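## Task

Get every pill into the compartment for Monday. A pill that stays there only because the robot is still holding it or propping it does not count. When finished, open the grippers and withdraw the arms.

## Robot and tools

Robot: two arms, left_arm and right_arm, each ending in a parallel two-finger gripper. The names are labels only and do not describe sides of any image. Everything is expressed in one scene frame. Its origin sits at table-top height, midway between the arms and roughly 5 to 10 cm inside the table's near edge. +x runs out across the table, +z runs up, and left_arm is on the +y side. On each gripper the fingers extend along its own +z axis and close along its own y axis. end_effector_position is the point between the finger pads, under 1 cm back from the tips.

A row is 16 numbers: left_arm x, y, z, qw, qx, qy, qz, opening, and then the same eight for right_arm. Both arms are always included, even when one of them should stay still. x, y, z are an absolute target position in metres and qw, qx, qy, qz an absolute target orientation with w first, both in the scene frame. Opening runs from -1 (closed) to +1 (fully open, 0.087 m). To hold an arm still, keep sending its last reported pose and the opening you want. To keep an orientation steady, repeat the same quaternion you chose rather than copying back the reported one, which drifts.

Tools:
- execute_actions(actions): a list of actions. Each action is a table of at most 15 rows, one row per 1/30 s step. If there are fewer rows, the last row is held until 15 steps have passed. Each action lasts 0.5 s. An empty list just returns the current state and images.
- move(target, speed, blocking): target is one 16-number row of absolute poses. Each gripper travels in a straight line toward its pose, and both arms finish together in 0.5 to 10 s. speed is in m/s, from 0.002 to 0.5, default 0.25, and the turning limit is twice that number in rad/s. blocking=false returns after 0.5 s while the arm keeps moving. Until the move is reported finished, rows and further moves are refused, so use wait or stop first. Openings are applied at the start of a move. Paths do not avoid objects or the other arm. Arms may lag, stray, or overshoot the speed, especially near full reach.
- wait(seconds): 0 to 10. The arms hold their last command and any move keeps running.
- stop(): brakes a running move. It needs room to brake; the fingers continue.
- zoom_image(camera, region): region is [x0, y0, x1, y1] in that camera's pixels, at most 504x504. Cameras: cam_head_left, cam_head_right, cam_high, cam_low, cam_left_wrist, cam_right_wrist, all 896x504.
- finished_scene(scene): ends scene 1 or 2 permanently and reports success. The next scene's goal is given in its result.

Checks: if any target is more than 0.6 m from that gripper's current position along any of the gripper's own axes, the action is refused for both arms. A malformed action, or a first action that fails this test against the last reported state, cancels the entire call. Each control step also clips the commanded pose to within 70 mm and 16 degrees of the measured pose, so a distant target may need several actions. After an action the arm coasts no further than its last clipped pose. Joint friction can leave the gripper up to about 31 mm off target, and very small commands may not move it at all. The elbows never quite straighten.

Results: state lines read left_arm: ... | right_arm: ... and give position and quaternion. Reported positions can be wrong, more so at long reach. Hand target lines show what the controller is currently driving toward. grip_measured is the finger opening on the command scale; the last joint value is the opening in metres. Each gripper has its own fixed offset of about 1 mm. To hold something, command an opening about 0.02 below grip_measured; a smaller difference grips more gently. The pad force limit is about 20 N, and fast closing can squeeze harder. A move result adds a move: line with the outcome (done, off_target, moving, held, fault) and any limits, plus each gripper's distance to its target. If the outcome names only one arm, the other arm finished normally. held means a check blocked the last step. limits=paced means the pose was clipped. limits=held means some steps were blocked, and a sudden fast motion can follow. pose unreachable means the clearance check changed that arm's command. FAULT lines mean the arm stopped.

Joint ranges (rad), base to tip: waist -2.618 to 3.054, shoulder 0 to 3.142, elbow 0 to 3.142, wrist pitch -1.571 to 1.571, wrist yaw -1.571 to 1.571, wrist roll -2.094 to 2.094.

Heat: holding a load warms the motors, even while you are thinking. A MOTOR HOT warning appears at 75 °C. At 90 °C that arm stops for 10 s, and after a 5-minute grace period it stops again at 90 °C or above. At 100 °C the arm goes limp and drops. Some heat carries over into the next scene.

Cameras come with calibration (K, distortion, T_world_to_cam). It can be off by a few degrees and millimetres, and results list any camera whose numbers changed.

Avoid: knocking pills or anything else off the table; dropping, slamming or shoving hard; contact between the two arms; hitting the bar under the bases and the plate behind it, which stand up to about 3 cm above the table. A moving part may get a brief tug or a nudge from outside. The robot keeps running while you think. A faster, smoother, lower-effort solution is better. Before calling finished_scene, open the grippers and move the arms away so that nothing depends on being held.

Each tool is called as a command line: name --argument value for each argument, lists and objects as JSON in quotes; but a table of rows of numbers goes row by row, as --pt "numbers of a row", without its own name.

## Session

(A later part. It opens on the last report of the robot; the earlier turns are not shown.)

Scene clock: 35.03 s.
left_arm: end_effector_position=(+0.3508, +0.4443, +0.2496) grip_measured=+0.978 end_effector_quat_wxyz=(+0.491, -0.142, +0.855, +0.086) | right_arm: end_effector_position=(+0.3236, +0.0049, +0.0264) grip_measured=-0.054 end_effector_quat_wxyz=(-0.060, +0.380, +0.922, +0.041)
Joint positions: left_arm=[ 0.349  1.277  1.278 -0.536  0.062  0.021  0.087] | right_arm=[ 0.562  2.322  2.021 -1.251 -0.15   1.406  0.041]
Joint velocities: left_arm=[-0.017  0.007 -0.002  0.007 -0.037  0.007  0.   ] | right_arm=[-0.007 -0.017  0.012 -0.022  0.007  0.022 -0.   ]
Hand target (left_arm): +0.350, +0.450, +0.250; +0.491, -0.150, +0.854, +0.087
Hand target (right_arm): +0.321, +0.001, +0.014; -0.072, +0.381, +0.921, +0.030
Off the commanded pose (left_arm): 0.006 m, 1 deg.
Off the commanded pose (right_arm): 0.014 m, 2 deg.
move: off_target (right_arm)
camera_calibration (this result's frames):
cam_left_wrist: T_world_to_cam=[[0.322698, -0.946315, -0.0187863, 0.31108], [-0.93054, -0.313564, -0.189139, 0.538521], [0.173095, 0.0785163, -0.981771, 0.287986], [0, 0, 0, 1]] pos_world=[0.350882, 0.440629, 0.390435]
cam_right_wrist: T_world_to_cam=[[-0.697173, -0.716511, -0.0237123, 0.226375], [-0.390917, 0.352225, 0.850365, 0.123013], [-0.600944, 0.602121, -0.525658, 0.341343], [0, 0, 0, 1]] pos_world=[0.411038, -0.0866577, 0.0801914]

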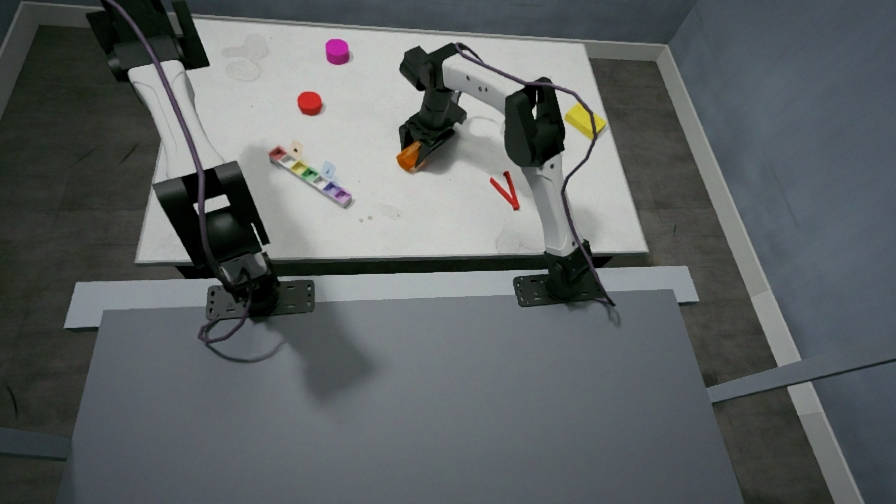

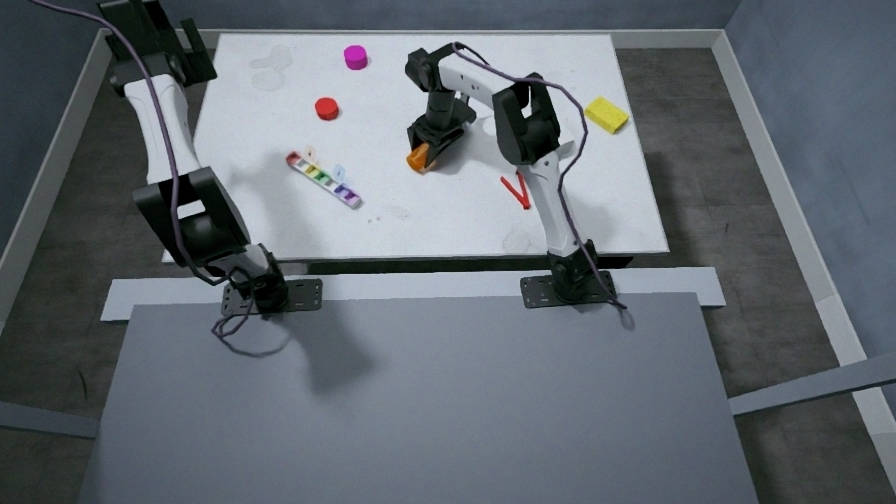

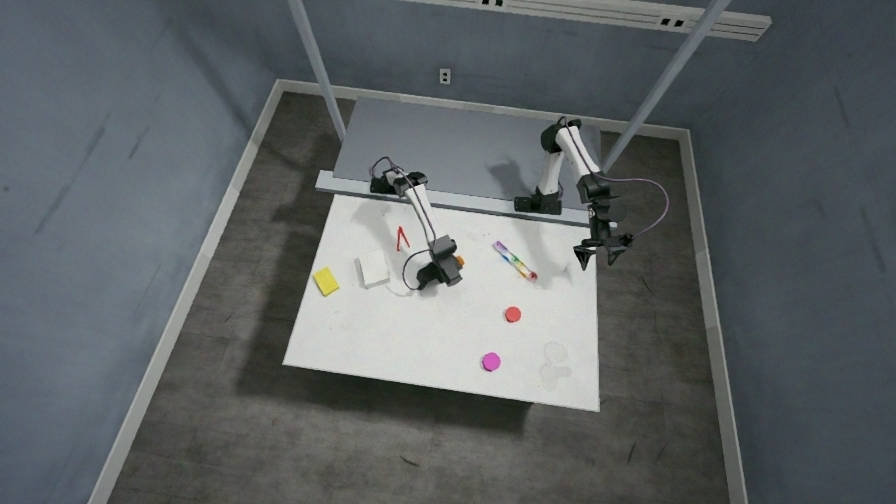

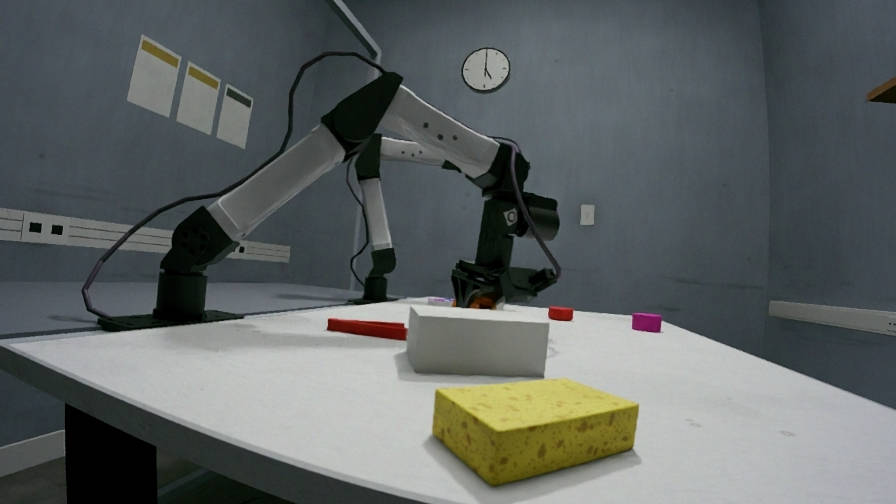

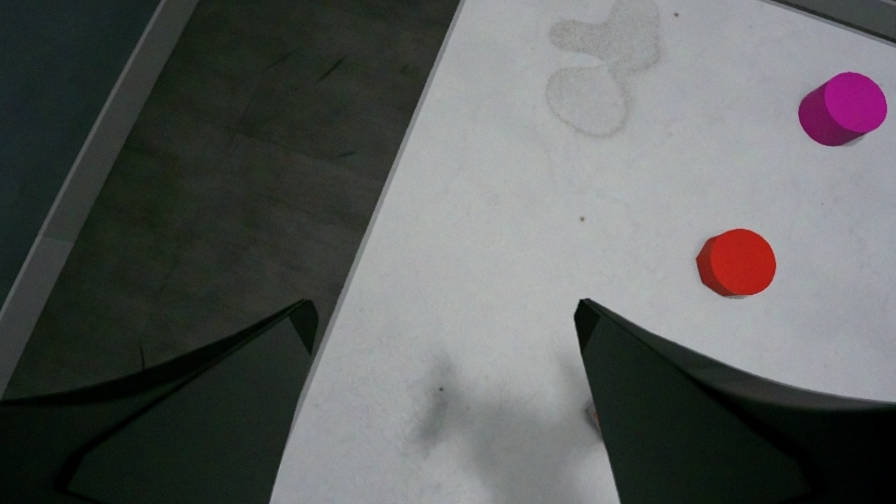

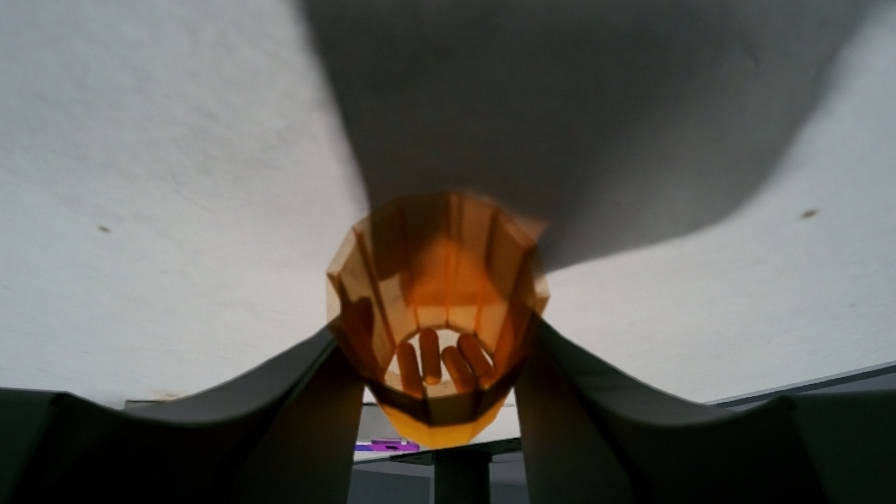

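Likely in contact. Release, retract, bring in left.

execute_actions --actions '[[[0.35,0.45,0.25,0.49,-0.15,0.853,0.087,1,0.32,0.0,0.014,-0.072,0.381,0.921,0.03,-0.03]],[[0.35,0.45,0.25,0.49,-0.15,0.853,0.087,1,0.32,0.0,0.018,-0.072,0.381,0.921,0.03,0.6]],[[0.35,0.45,0.25,0.49,-0.15,0.853,0.087,1,0.325,-0.005,0.06,-0.072,0.381,0.921,0.03,0.6]],[[0.35,0.45,0.25,0.49,-0.15,0.853,0.087,1,0.325,-0.01,0.1,-0.072,0.381,0.921,0.03,0.6]]]'

move --target '[0.3,0.16,0.16,0.2,0.374,0.902,-0.083,1,0.25,-0.35,0.18,0.2,0.2,0.96,0,0.6]'

move --target '[0.31,0.02,0.075,0.2,0.374,0.902,-0.083,1,0.25,-0.35,0.18,0.2,0.2,0.96,0,0.6]' --speed 0.15

Scene clock: 40.90 s.
left_arm: end_effector_position=(+0.3508, +0.4443, +0.2496) grip_measured=+0.978 end_effector_quat_wxyz=(+0.491, -0.142, +0.855, +0.086) | right_arm: end_effector_position=(+0.3251, -0.0071, +0.0989) grip_measured=+0.600 end_effector_quat_wxyz=(-0.065, +0.381, +0.922, +0.038)
Joint positions: left_arm=[ 0.349  1.277  1.278 -0.536  0.062  0.021  0.087] | right_arm=[ 0.536  2.334  2.33  -1.56  -0.155  1.381  0.07 ]
Joint velocities: left_arm=[-0.017  0.002 -0.012  0.022 -0.022  0.007 -0.   ] | right_arm=[-0.012 -0.002  0.017 -0.066 -0.022  0.007 -0.001]
Hand target (left_arm): +0.350, +0.450, +0.250; +0.491, -0.150, +0.854, +0.087
Hand target (right_arm): +0.324, -0.011, +0.100; -0.070, +0.382, +0.921, +0.033
Off the commanded pose (left_arm): 0.006 m, 1 deg.
Off the commanded pose (right_arm): 0.003 m, 1 deg.
joint sent to its limit (right arm) — the command would take joint 4 (wrist pitch) past its lower limit, so that joint was sent only as far as its limit.
camera_calibration (this result's frames):
cam_left_wrist: T_world_to_cam=[[0.322698, -0.946315, -0.0187863, 0.31108], [-0.93054, -0.313564, -0.189139, 0.538521], [0.173095, 0.0785163, -0.981771, 0.287986], [0, 0, 0, 1]] pos_world=[0.350882, 0.440629, 0.390435]
cam_right_wrist: T_world_to_cam=[[-0.698717, -0.715236, -0.0152385, 0.220233], [-0.381125, 0.354127, 0.854013, 0.0626156], [-0.605424, 0.602521, -0.520029, 0.388452], [0, 0, 0, 1]] pos_world=[0.412923, -0.0987062, 0.151888]

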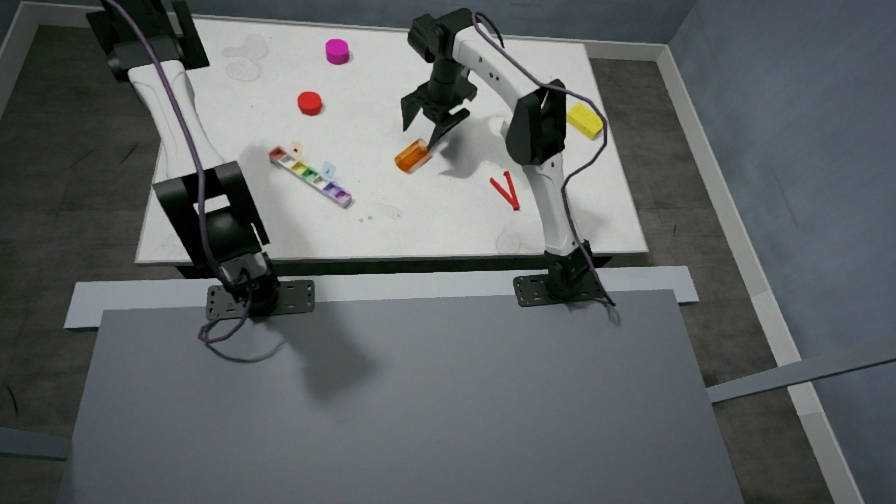

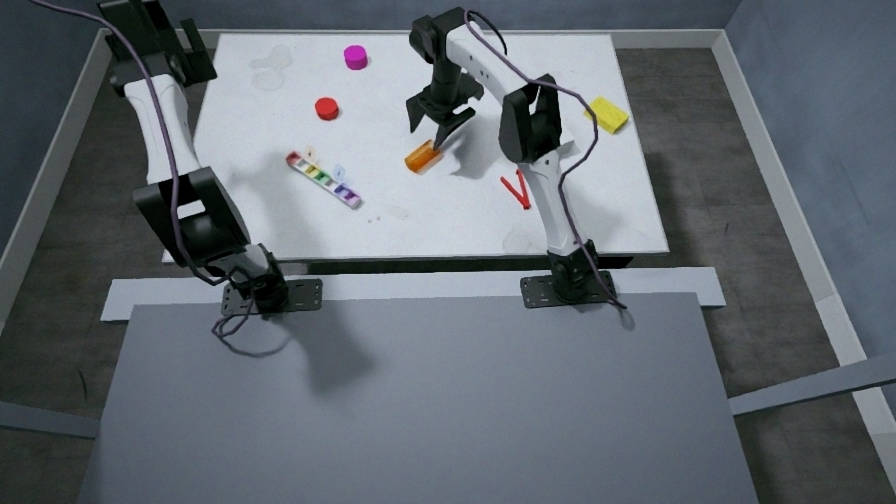

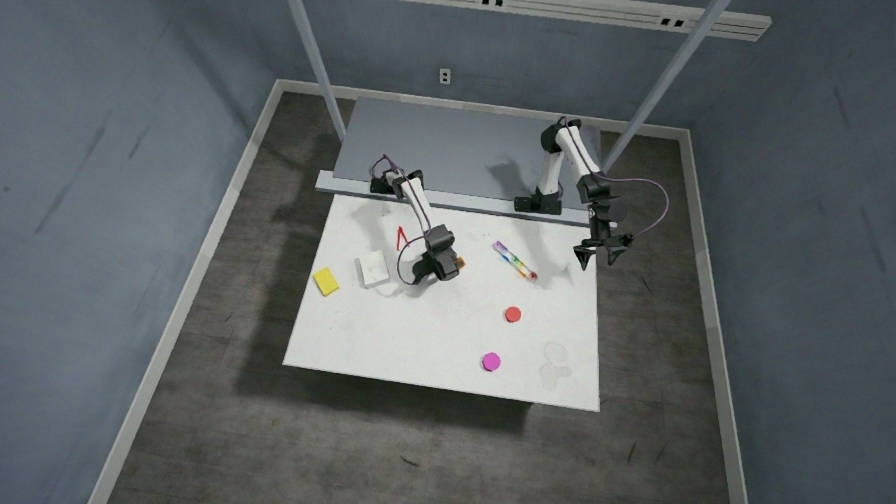

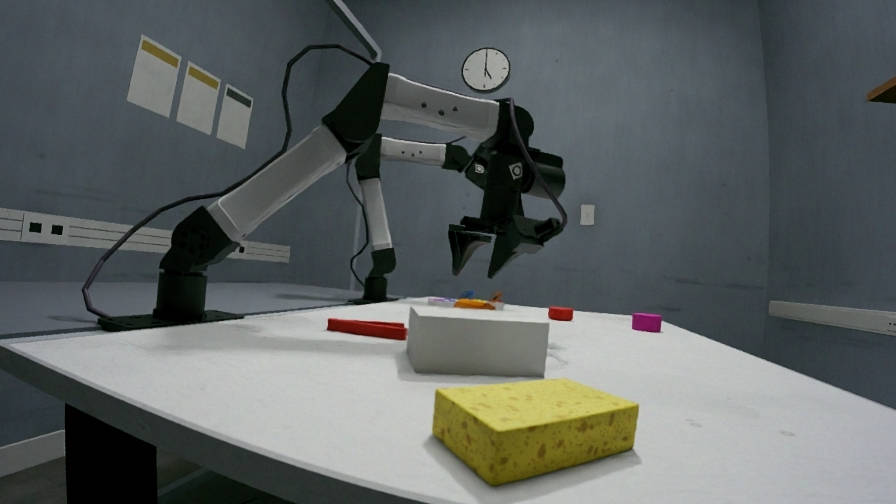

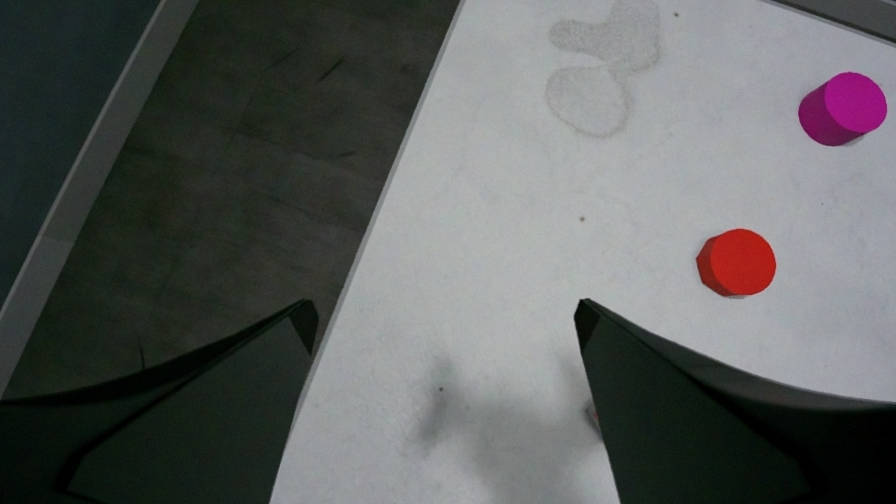

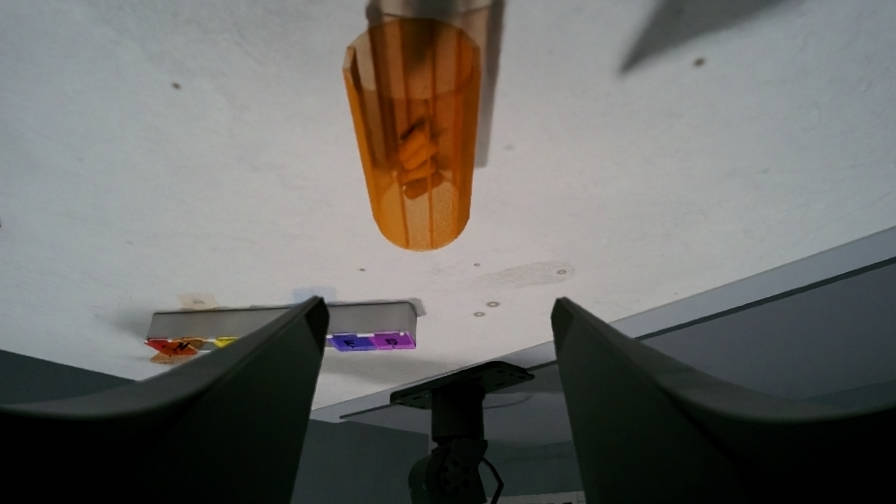

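Scene clock: 44.07 s.
left_arm: end_effector_position=(+0.2974, +0.1680, +0.1604) grip_measured=+0.978 end_effector_quat_wxyz=(+0.209, +0.371, +0.902, -0.078) | right_arm: end_effector_position=(+0.2576, -0.3496, +0.1812) grip_measured=+0.600 end_effector_quat_wxyz=(+0.201, +0.199, +0.959, -0.006)
Joint positions: left_arm=[-0.432  1.554  1.496 -1.08   0.175  0.354  0.087] | right_arm=[-0.243  1.334  1.393 -1.22   0.009  0.23   0.07 ]
Joint velocities: left_arm=[ 0.002  0.007 -0.012  0.051  0.066  0.007 -0.001] | right_arm=[ 0.017 -0.007 -0.012 -0.022  0.095 -0.037 -0.   ]
Hand target (left_arm): +0.296, +0.165, +0.162; +0.205, +0.378, +0.899, -0.081
Hand target (right_arm): +0.254, -0.350, +0.178; +0.201, +0.199, +0.959, -0.005
Off the commanded pose (left_arm): 0.008 m, 1 deg.
Off the commanded pose (right_arm): 0.008 m, 1 deg.
move: done
camera_calibration (this result's frames):
cam_left_wrist: T_world_to_cam=[[-0.708129, -0.705785, -0.0204967, 0.331515], [-0.6547, 0.64545, 0.393399, 0.0487404], [-0.264426, 0.291997, -0.919139, 0.315495], [0, 0, 0, 1]] pos_world=[0.350091, 0.110396, 0.277605]
cam_right_wrist: T_world_to_cam=[[-0.37829, -0.923873, -0.0579178, -0.218428], [-0.832916, 0.312411, 0.456783, 0.261729], [-0.403915, 0.221037, -0.887691, 0.478095], [0, 0, 0, 1]] pos_world=[0.328479, -0.389244, 0.292196]

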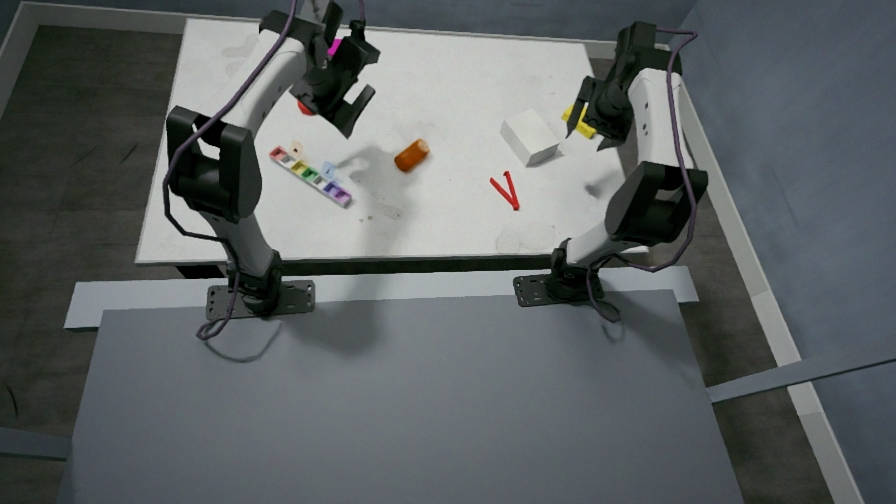

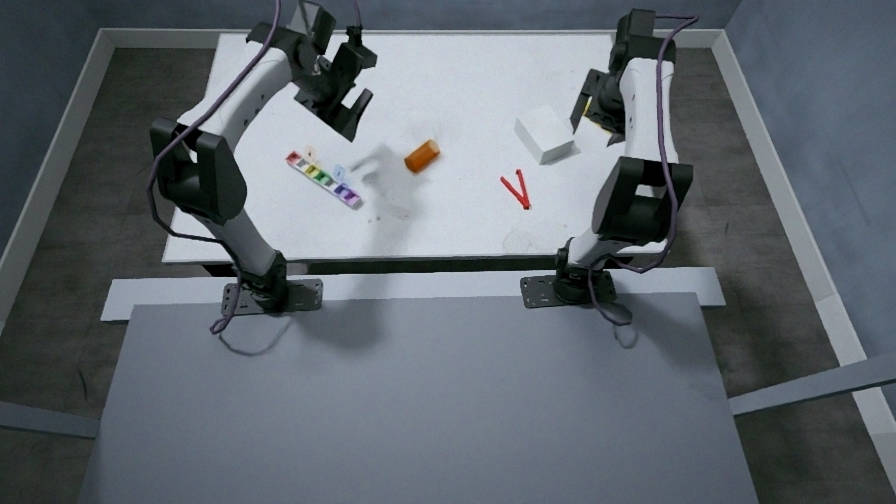

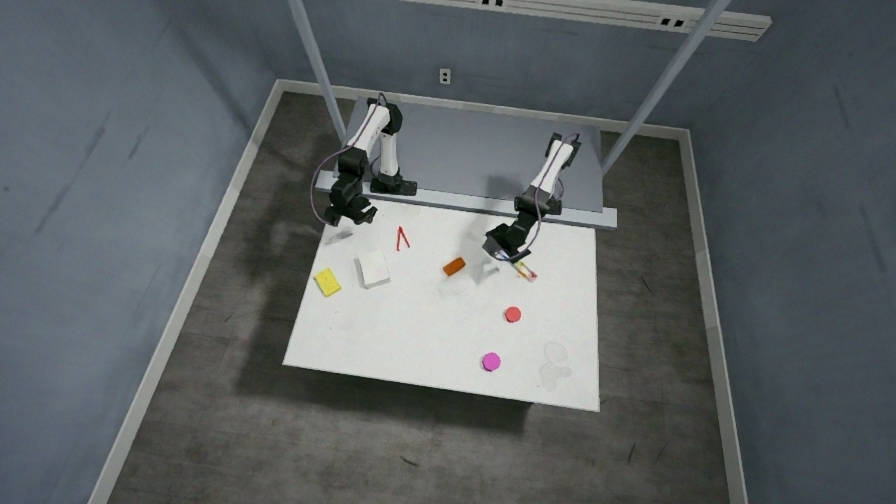

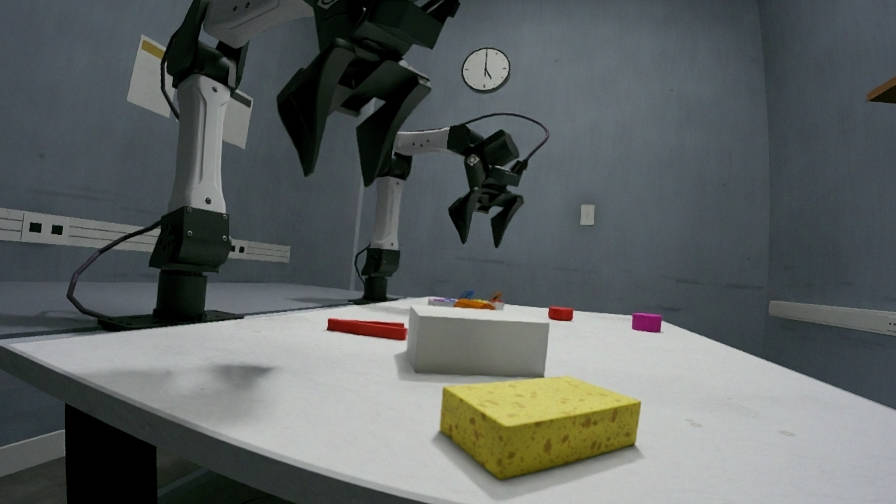

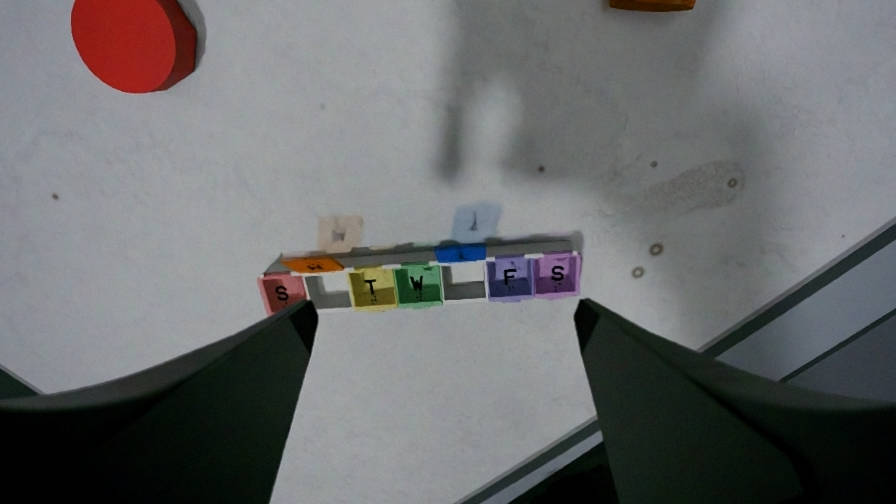

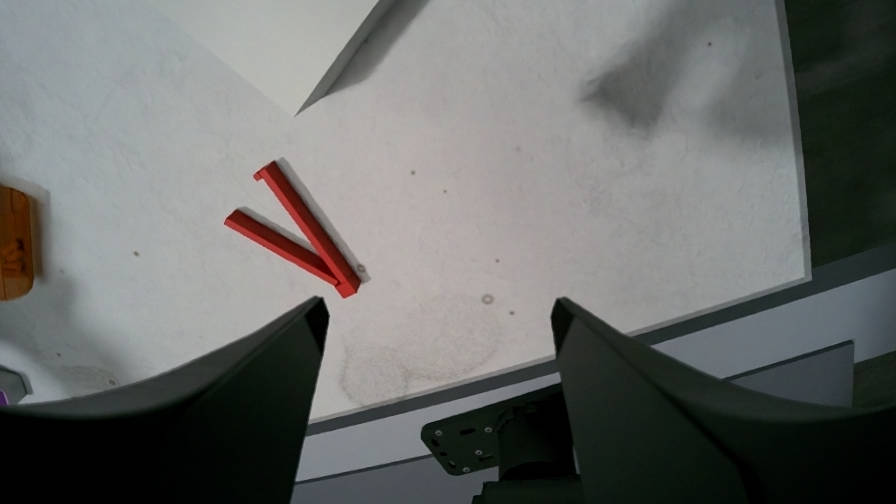

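Scene clock: 45.77 s.
left_arm: end_effector_position=(+0.3030, +0.0280, +0.0719) grip_measured=+0.978 end_effector_quat_wxyz=(+0.186, +0.378, +0.903, -0.080) | right_arm: end_effector_position=(+0.2575, -0.3499, +0.1813) grip_measured=+0.600 end_effector_quat_wxyz=(+0.201, +0.199, +0.959, -0.001)
Joint positions: left_arm=[-0.776  1.888  1.55  -0.812  0.044  0.053  0.087] | right_arm=[-0.251  1.334  1.393 -1.22  -0.004  0.223  0.07 ]
Joint velocities: left_arm=[-0.007  0.002 -0.002  0.022 -0.081  0.022 -0.   ] | right_arm=[ 0.002 -0.002 -0.012  0.022 -0.095 -0.051  0.001]
Hand target (left_arm): +0.309, +0.021, +0.076; +0.201, +0.374, +0.902, -0.082
Hand target (right_arm): +0.250, -0.350, +0.180; +0.200, +0.200, +0.959, -0.000
Off the commanded pose (left_arm): 0.011 m, 2 deg.
Off the commanded pose (right_arm): 0.008 m, 0 deg.
move: off_target (left_arm)
camera_calibration (this result's frames):
cam_left_wrist: T_world_to_cam=[[-0.719975, -0.69399, -0.00383796, 0.236951], [-0.627279, 0.648381, 0.431421, 0.166495], [-0.296913, 0.313019, -0.902143, 0.284638], [0, 0, 0, 1]] pos_world=[0.359551, -0.0326078, 0.185864]
cam_right_wrist: T_world_to_cam=[[-0.375745, -0.924307, -0.066871, -0.217901], [-0.834481, 0.306079, 0.45821, 0.259642], [-0.403059, 0.227973, -0.886325, 0.480159], [0, 0, 0, 1]] pos_world=[0.328323, -0.390342, 0.292035]

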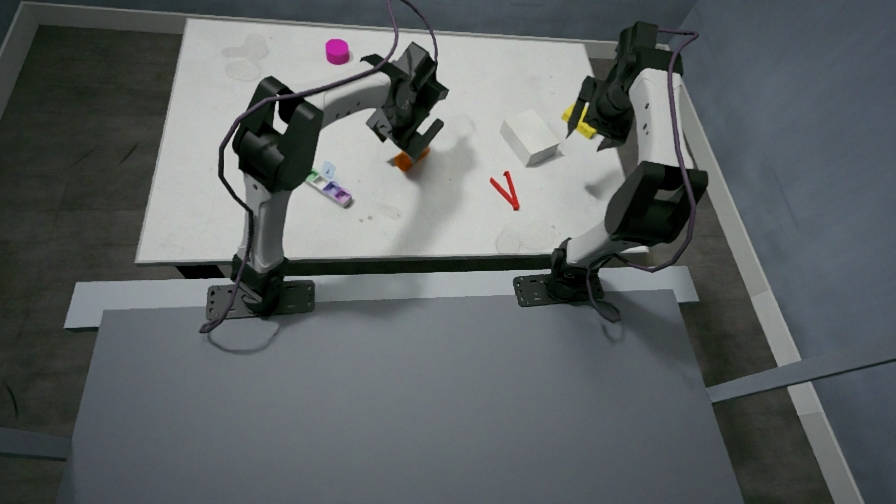

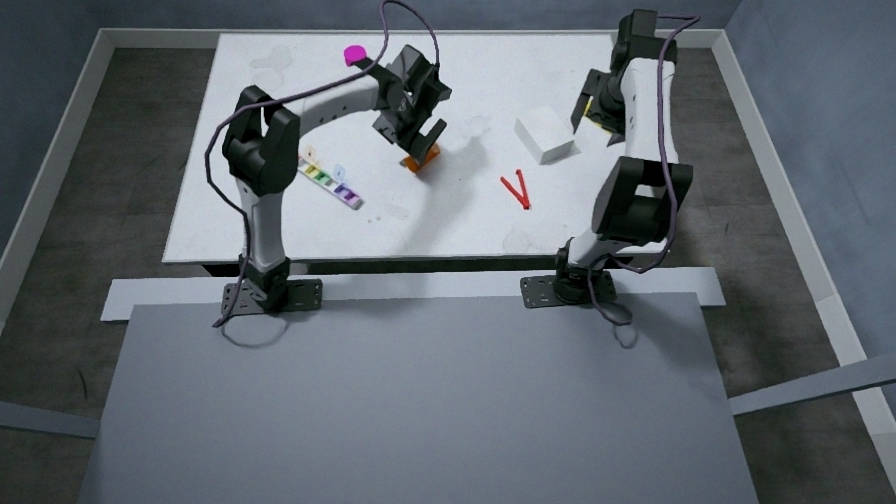

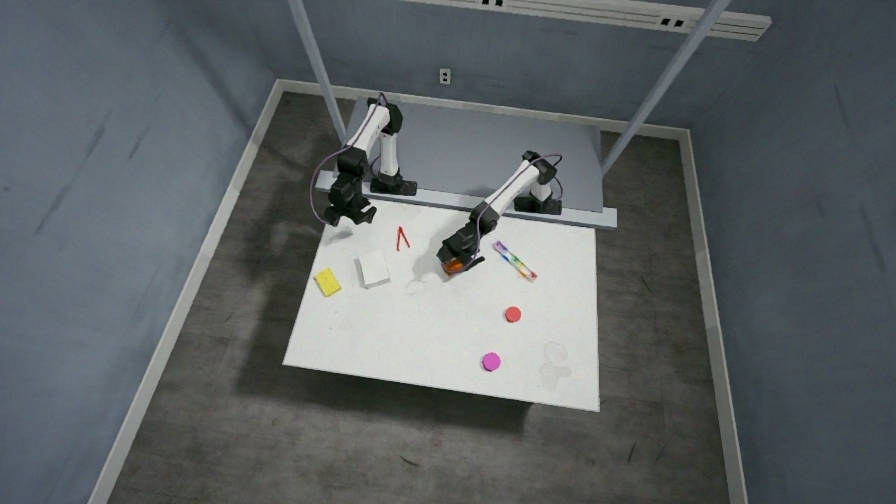

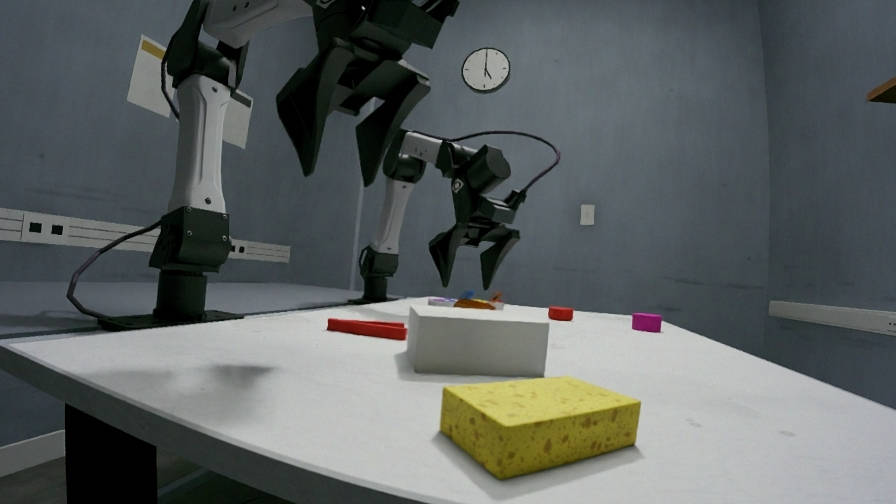

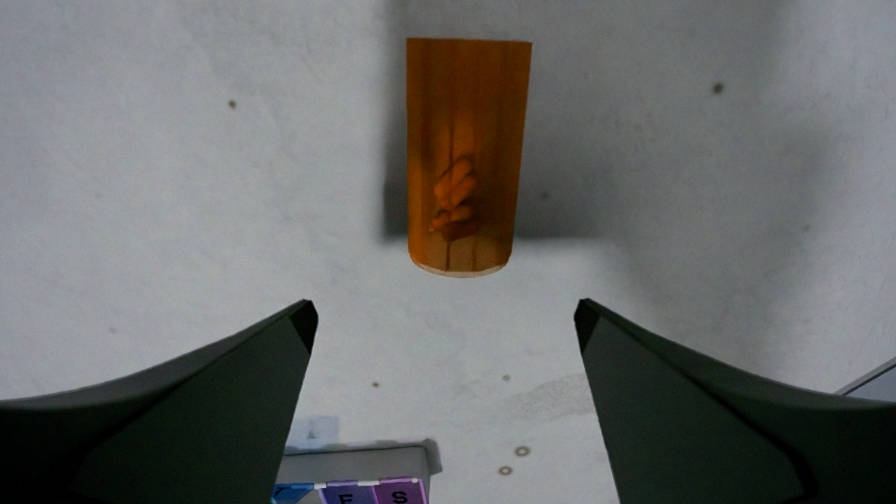

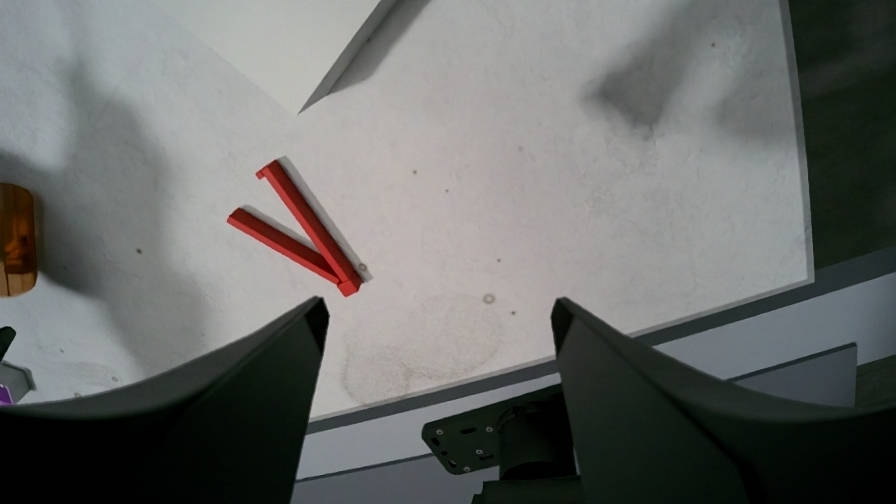

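move --target '[0.328,-0.011,0.02,0.2,0.374,0.902,-0.083,1,0.25,-0.35,0.18,0.2,0.2,0.96,0,0.6]' --speed 0.05

Scene clock: 48.67 s.
left_arm: end_effector_position=(+0.3222, -0.0024, +0.0167) grip_measured=+0.978 end_effector_quat_wxyz=(+0.185, +0.376, +0.905, -0.079) | right_arm: end_effector_position=(+0.2575, -0.3498, +0.1813) grip_measured=+0.600 end_effector_quat_wxyz=(+0.201, +0.199, +0.959, -0.001)
Joint positions: left_arm=[-0.801  2.063  1.578 -0.667  0.033  0.024  0.087] | right_arm=[-0.251  1.334  1.393 -1.22  -0.004  0.222  0.07 ]
Joint velocities: left_arm=[-0.007  0.002 -0.012  0.007 -0.051  0.037 -0.   ] | right_arm=[ 0.007  0.007 -0.017 -0.022  0.007 -0.022 -0.001]
Hand target (left_arm): +0.328, -0.011, +0.021; +0.200, +0.374, +0.902, -0.083
Hand target (right_arm): +0.250, -0.350, +0.180; +0.200, +0.200, +0.959, -0.000
Off the commanded pose (left_arm): 0.011 m, 2 deg.
Off the commanded pose (right_arm): 0.008 m, 0 deg.
move: off_target (left_arm)
camera_calibration (this result's frames):
cam_left_wrist: T_world_to_cam=[[-0.716175, -0.697917, -0.00203664, 0.22821], [-0.629518, 0.644721, 0.433637, 0.222714], [-0.30133, 0.311842, -0.901085, 0.251356], [0, 0, 0, 1]] pos_world=[0.379382, -0.0627003, 0.130381]
cam_right_wrist: T_world_to_cam=[[-0.37528, -0.924482, -0.0670662, -0.217997], [-0.83465, 0.305571, 0.458243, 0.259489], [-0.403144, 0.227946, -0.886293, 0.480157], [0, 0, 0, 1]] pos_world=[0.328345, -0.390277, 0.292031]

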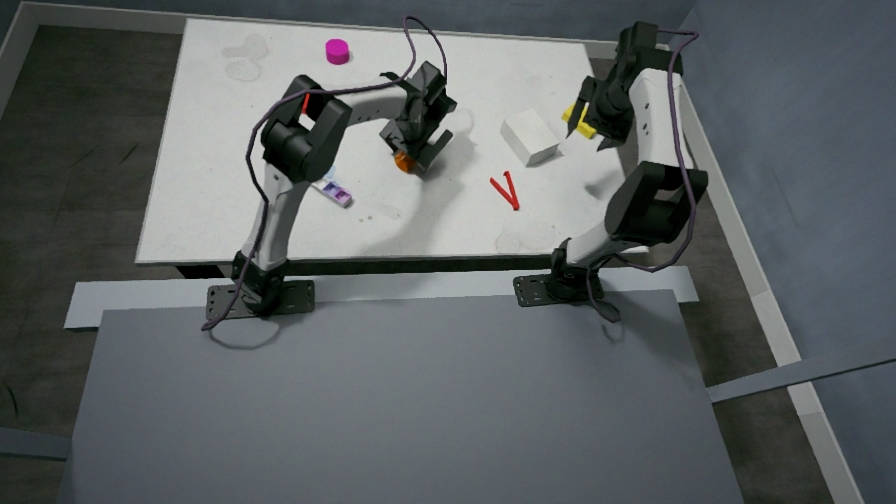

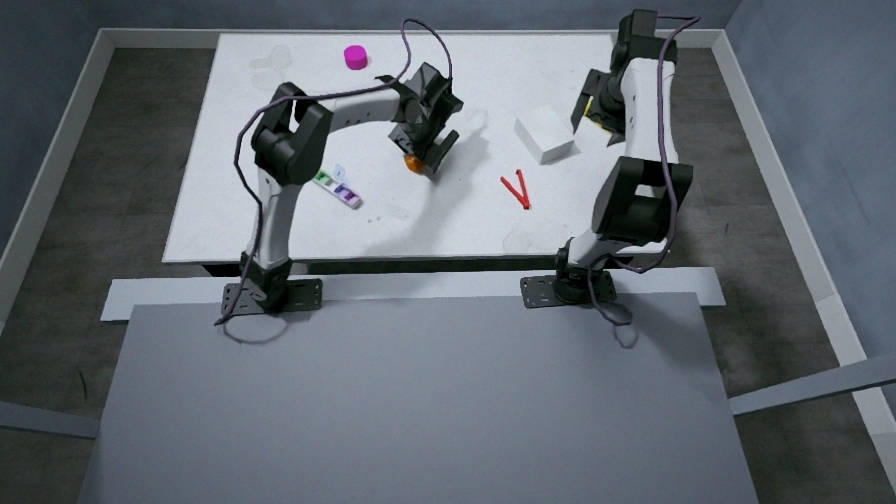

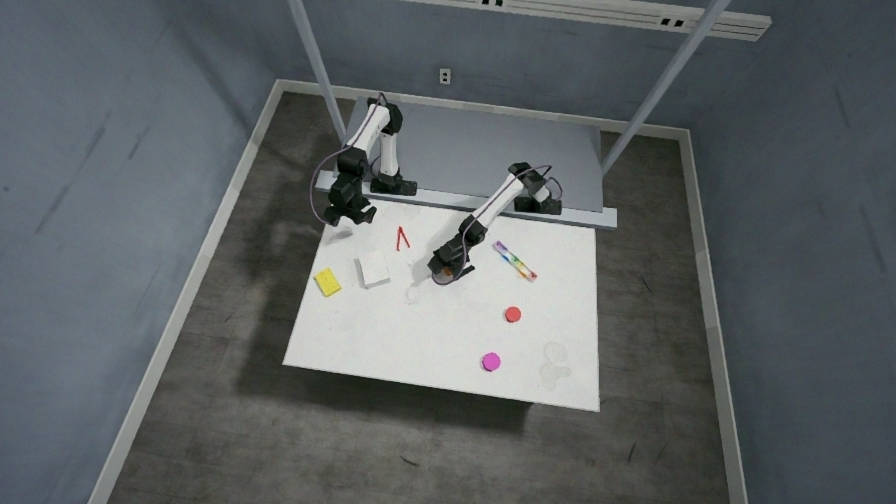

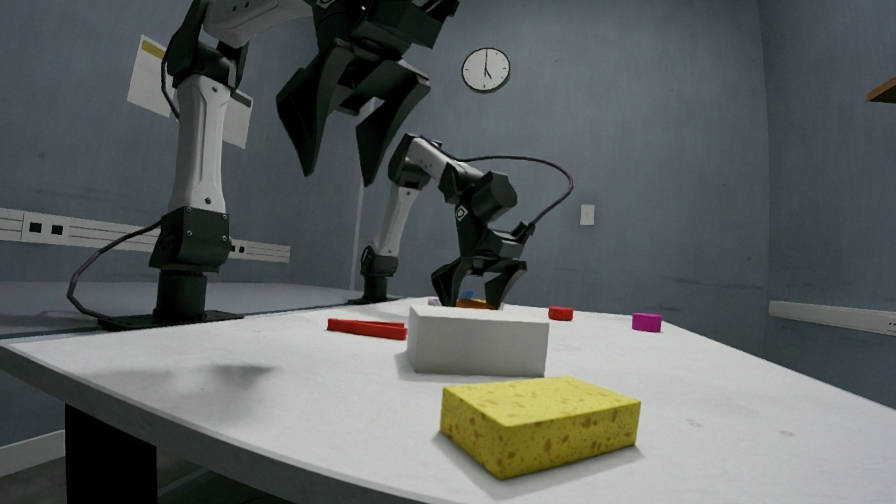

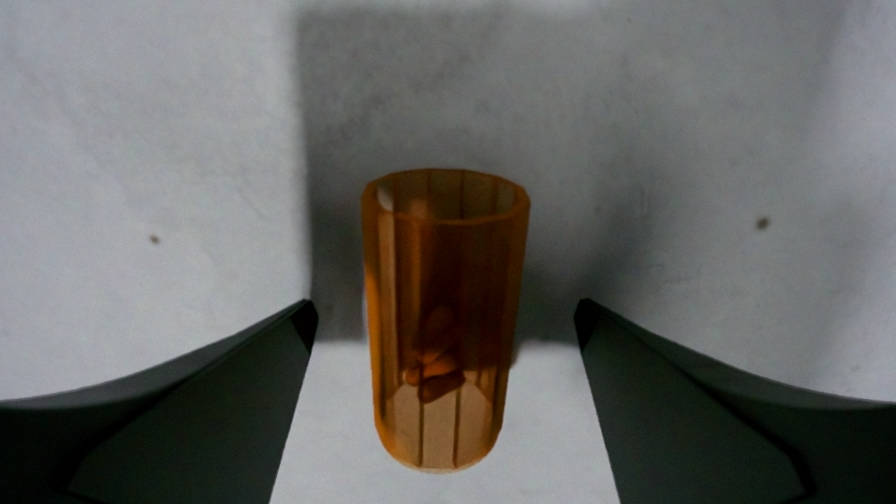

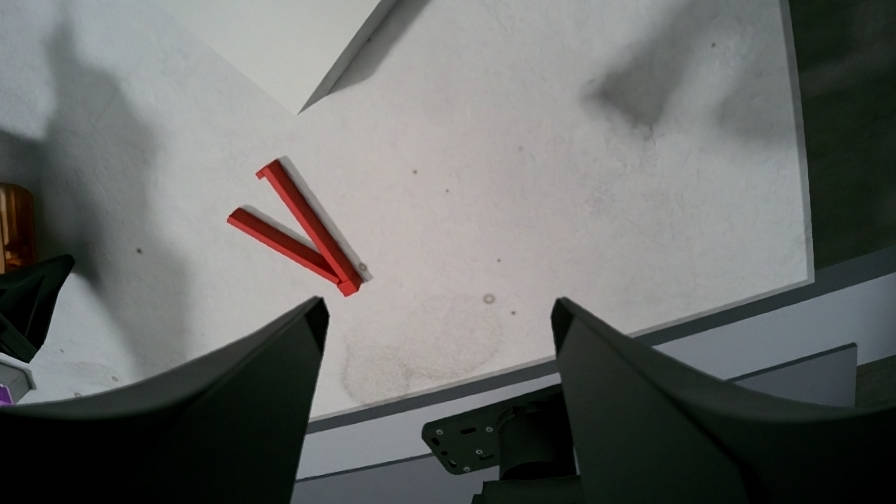

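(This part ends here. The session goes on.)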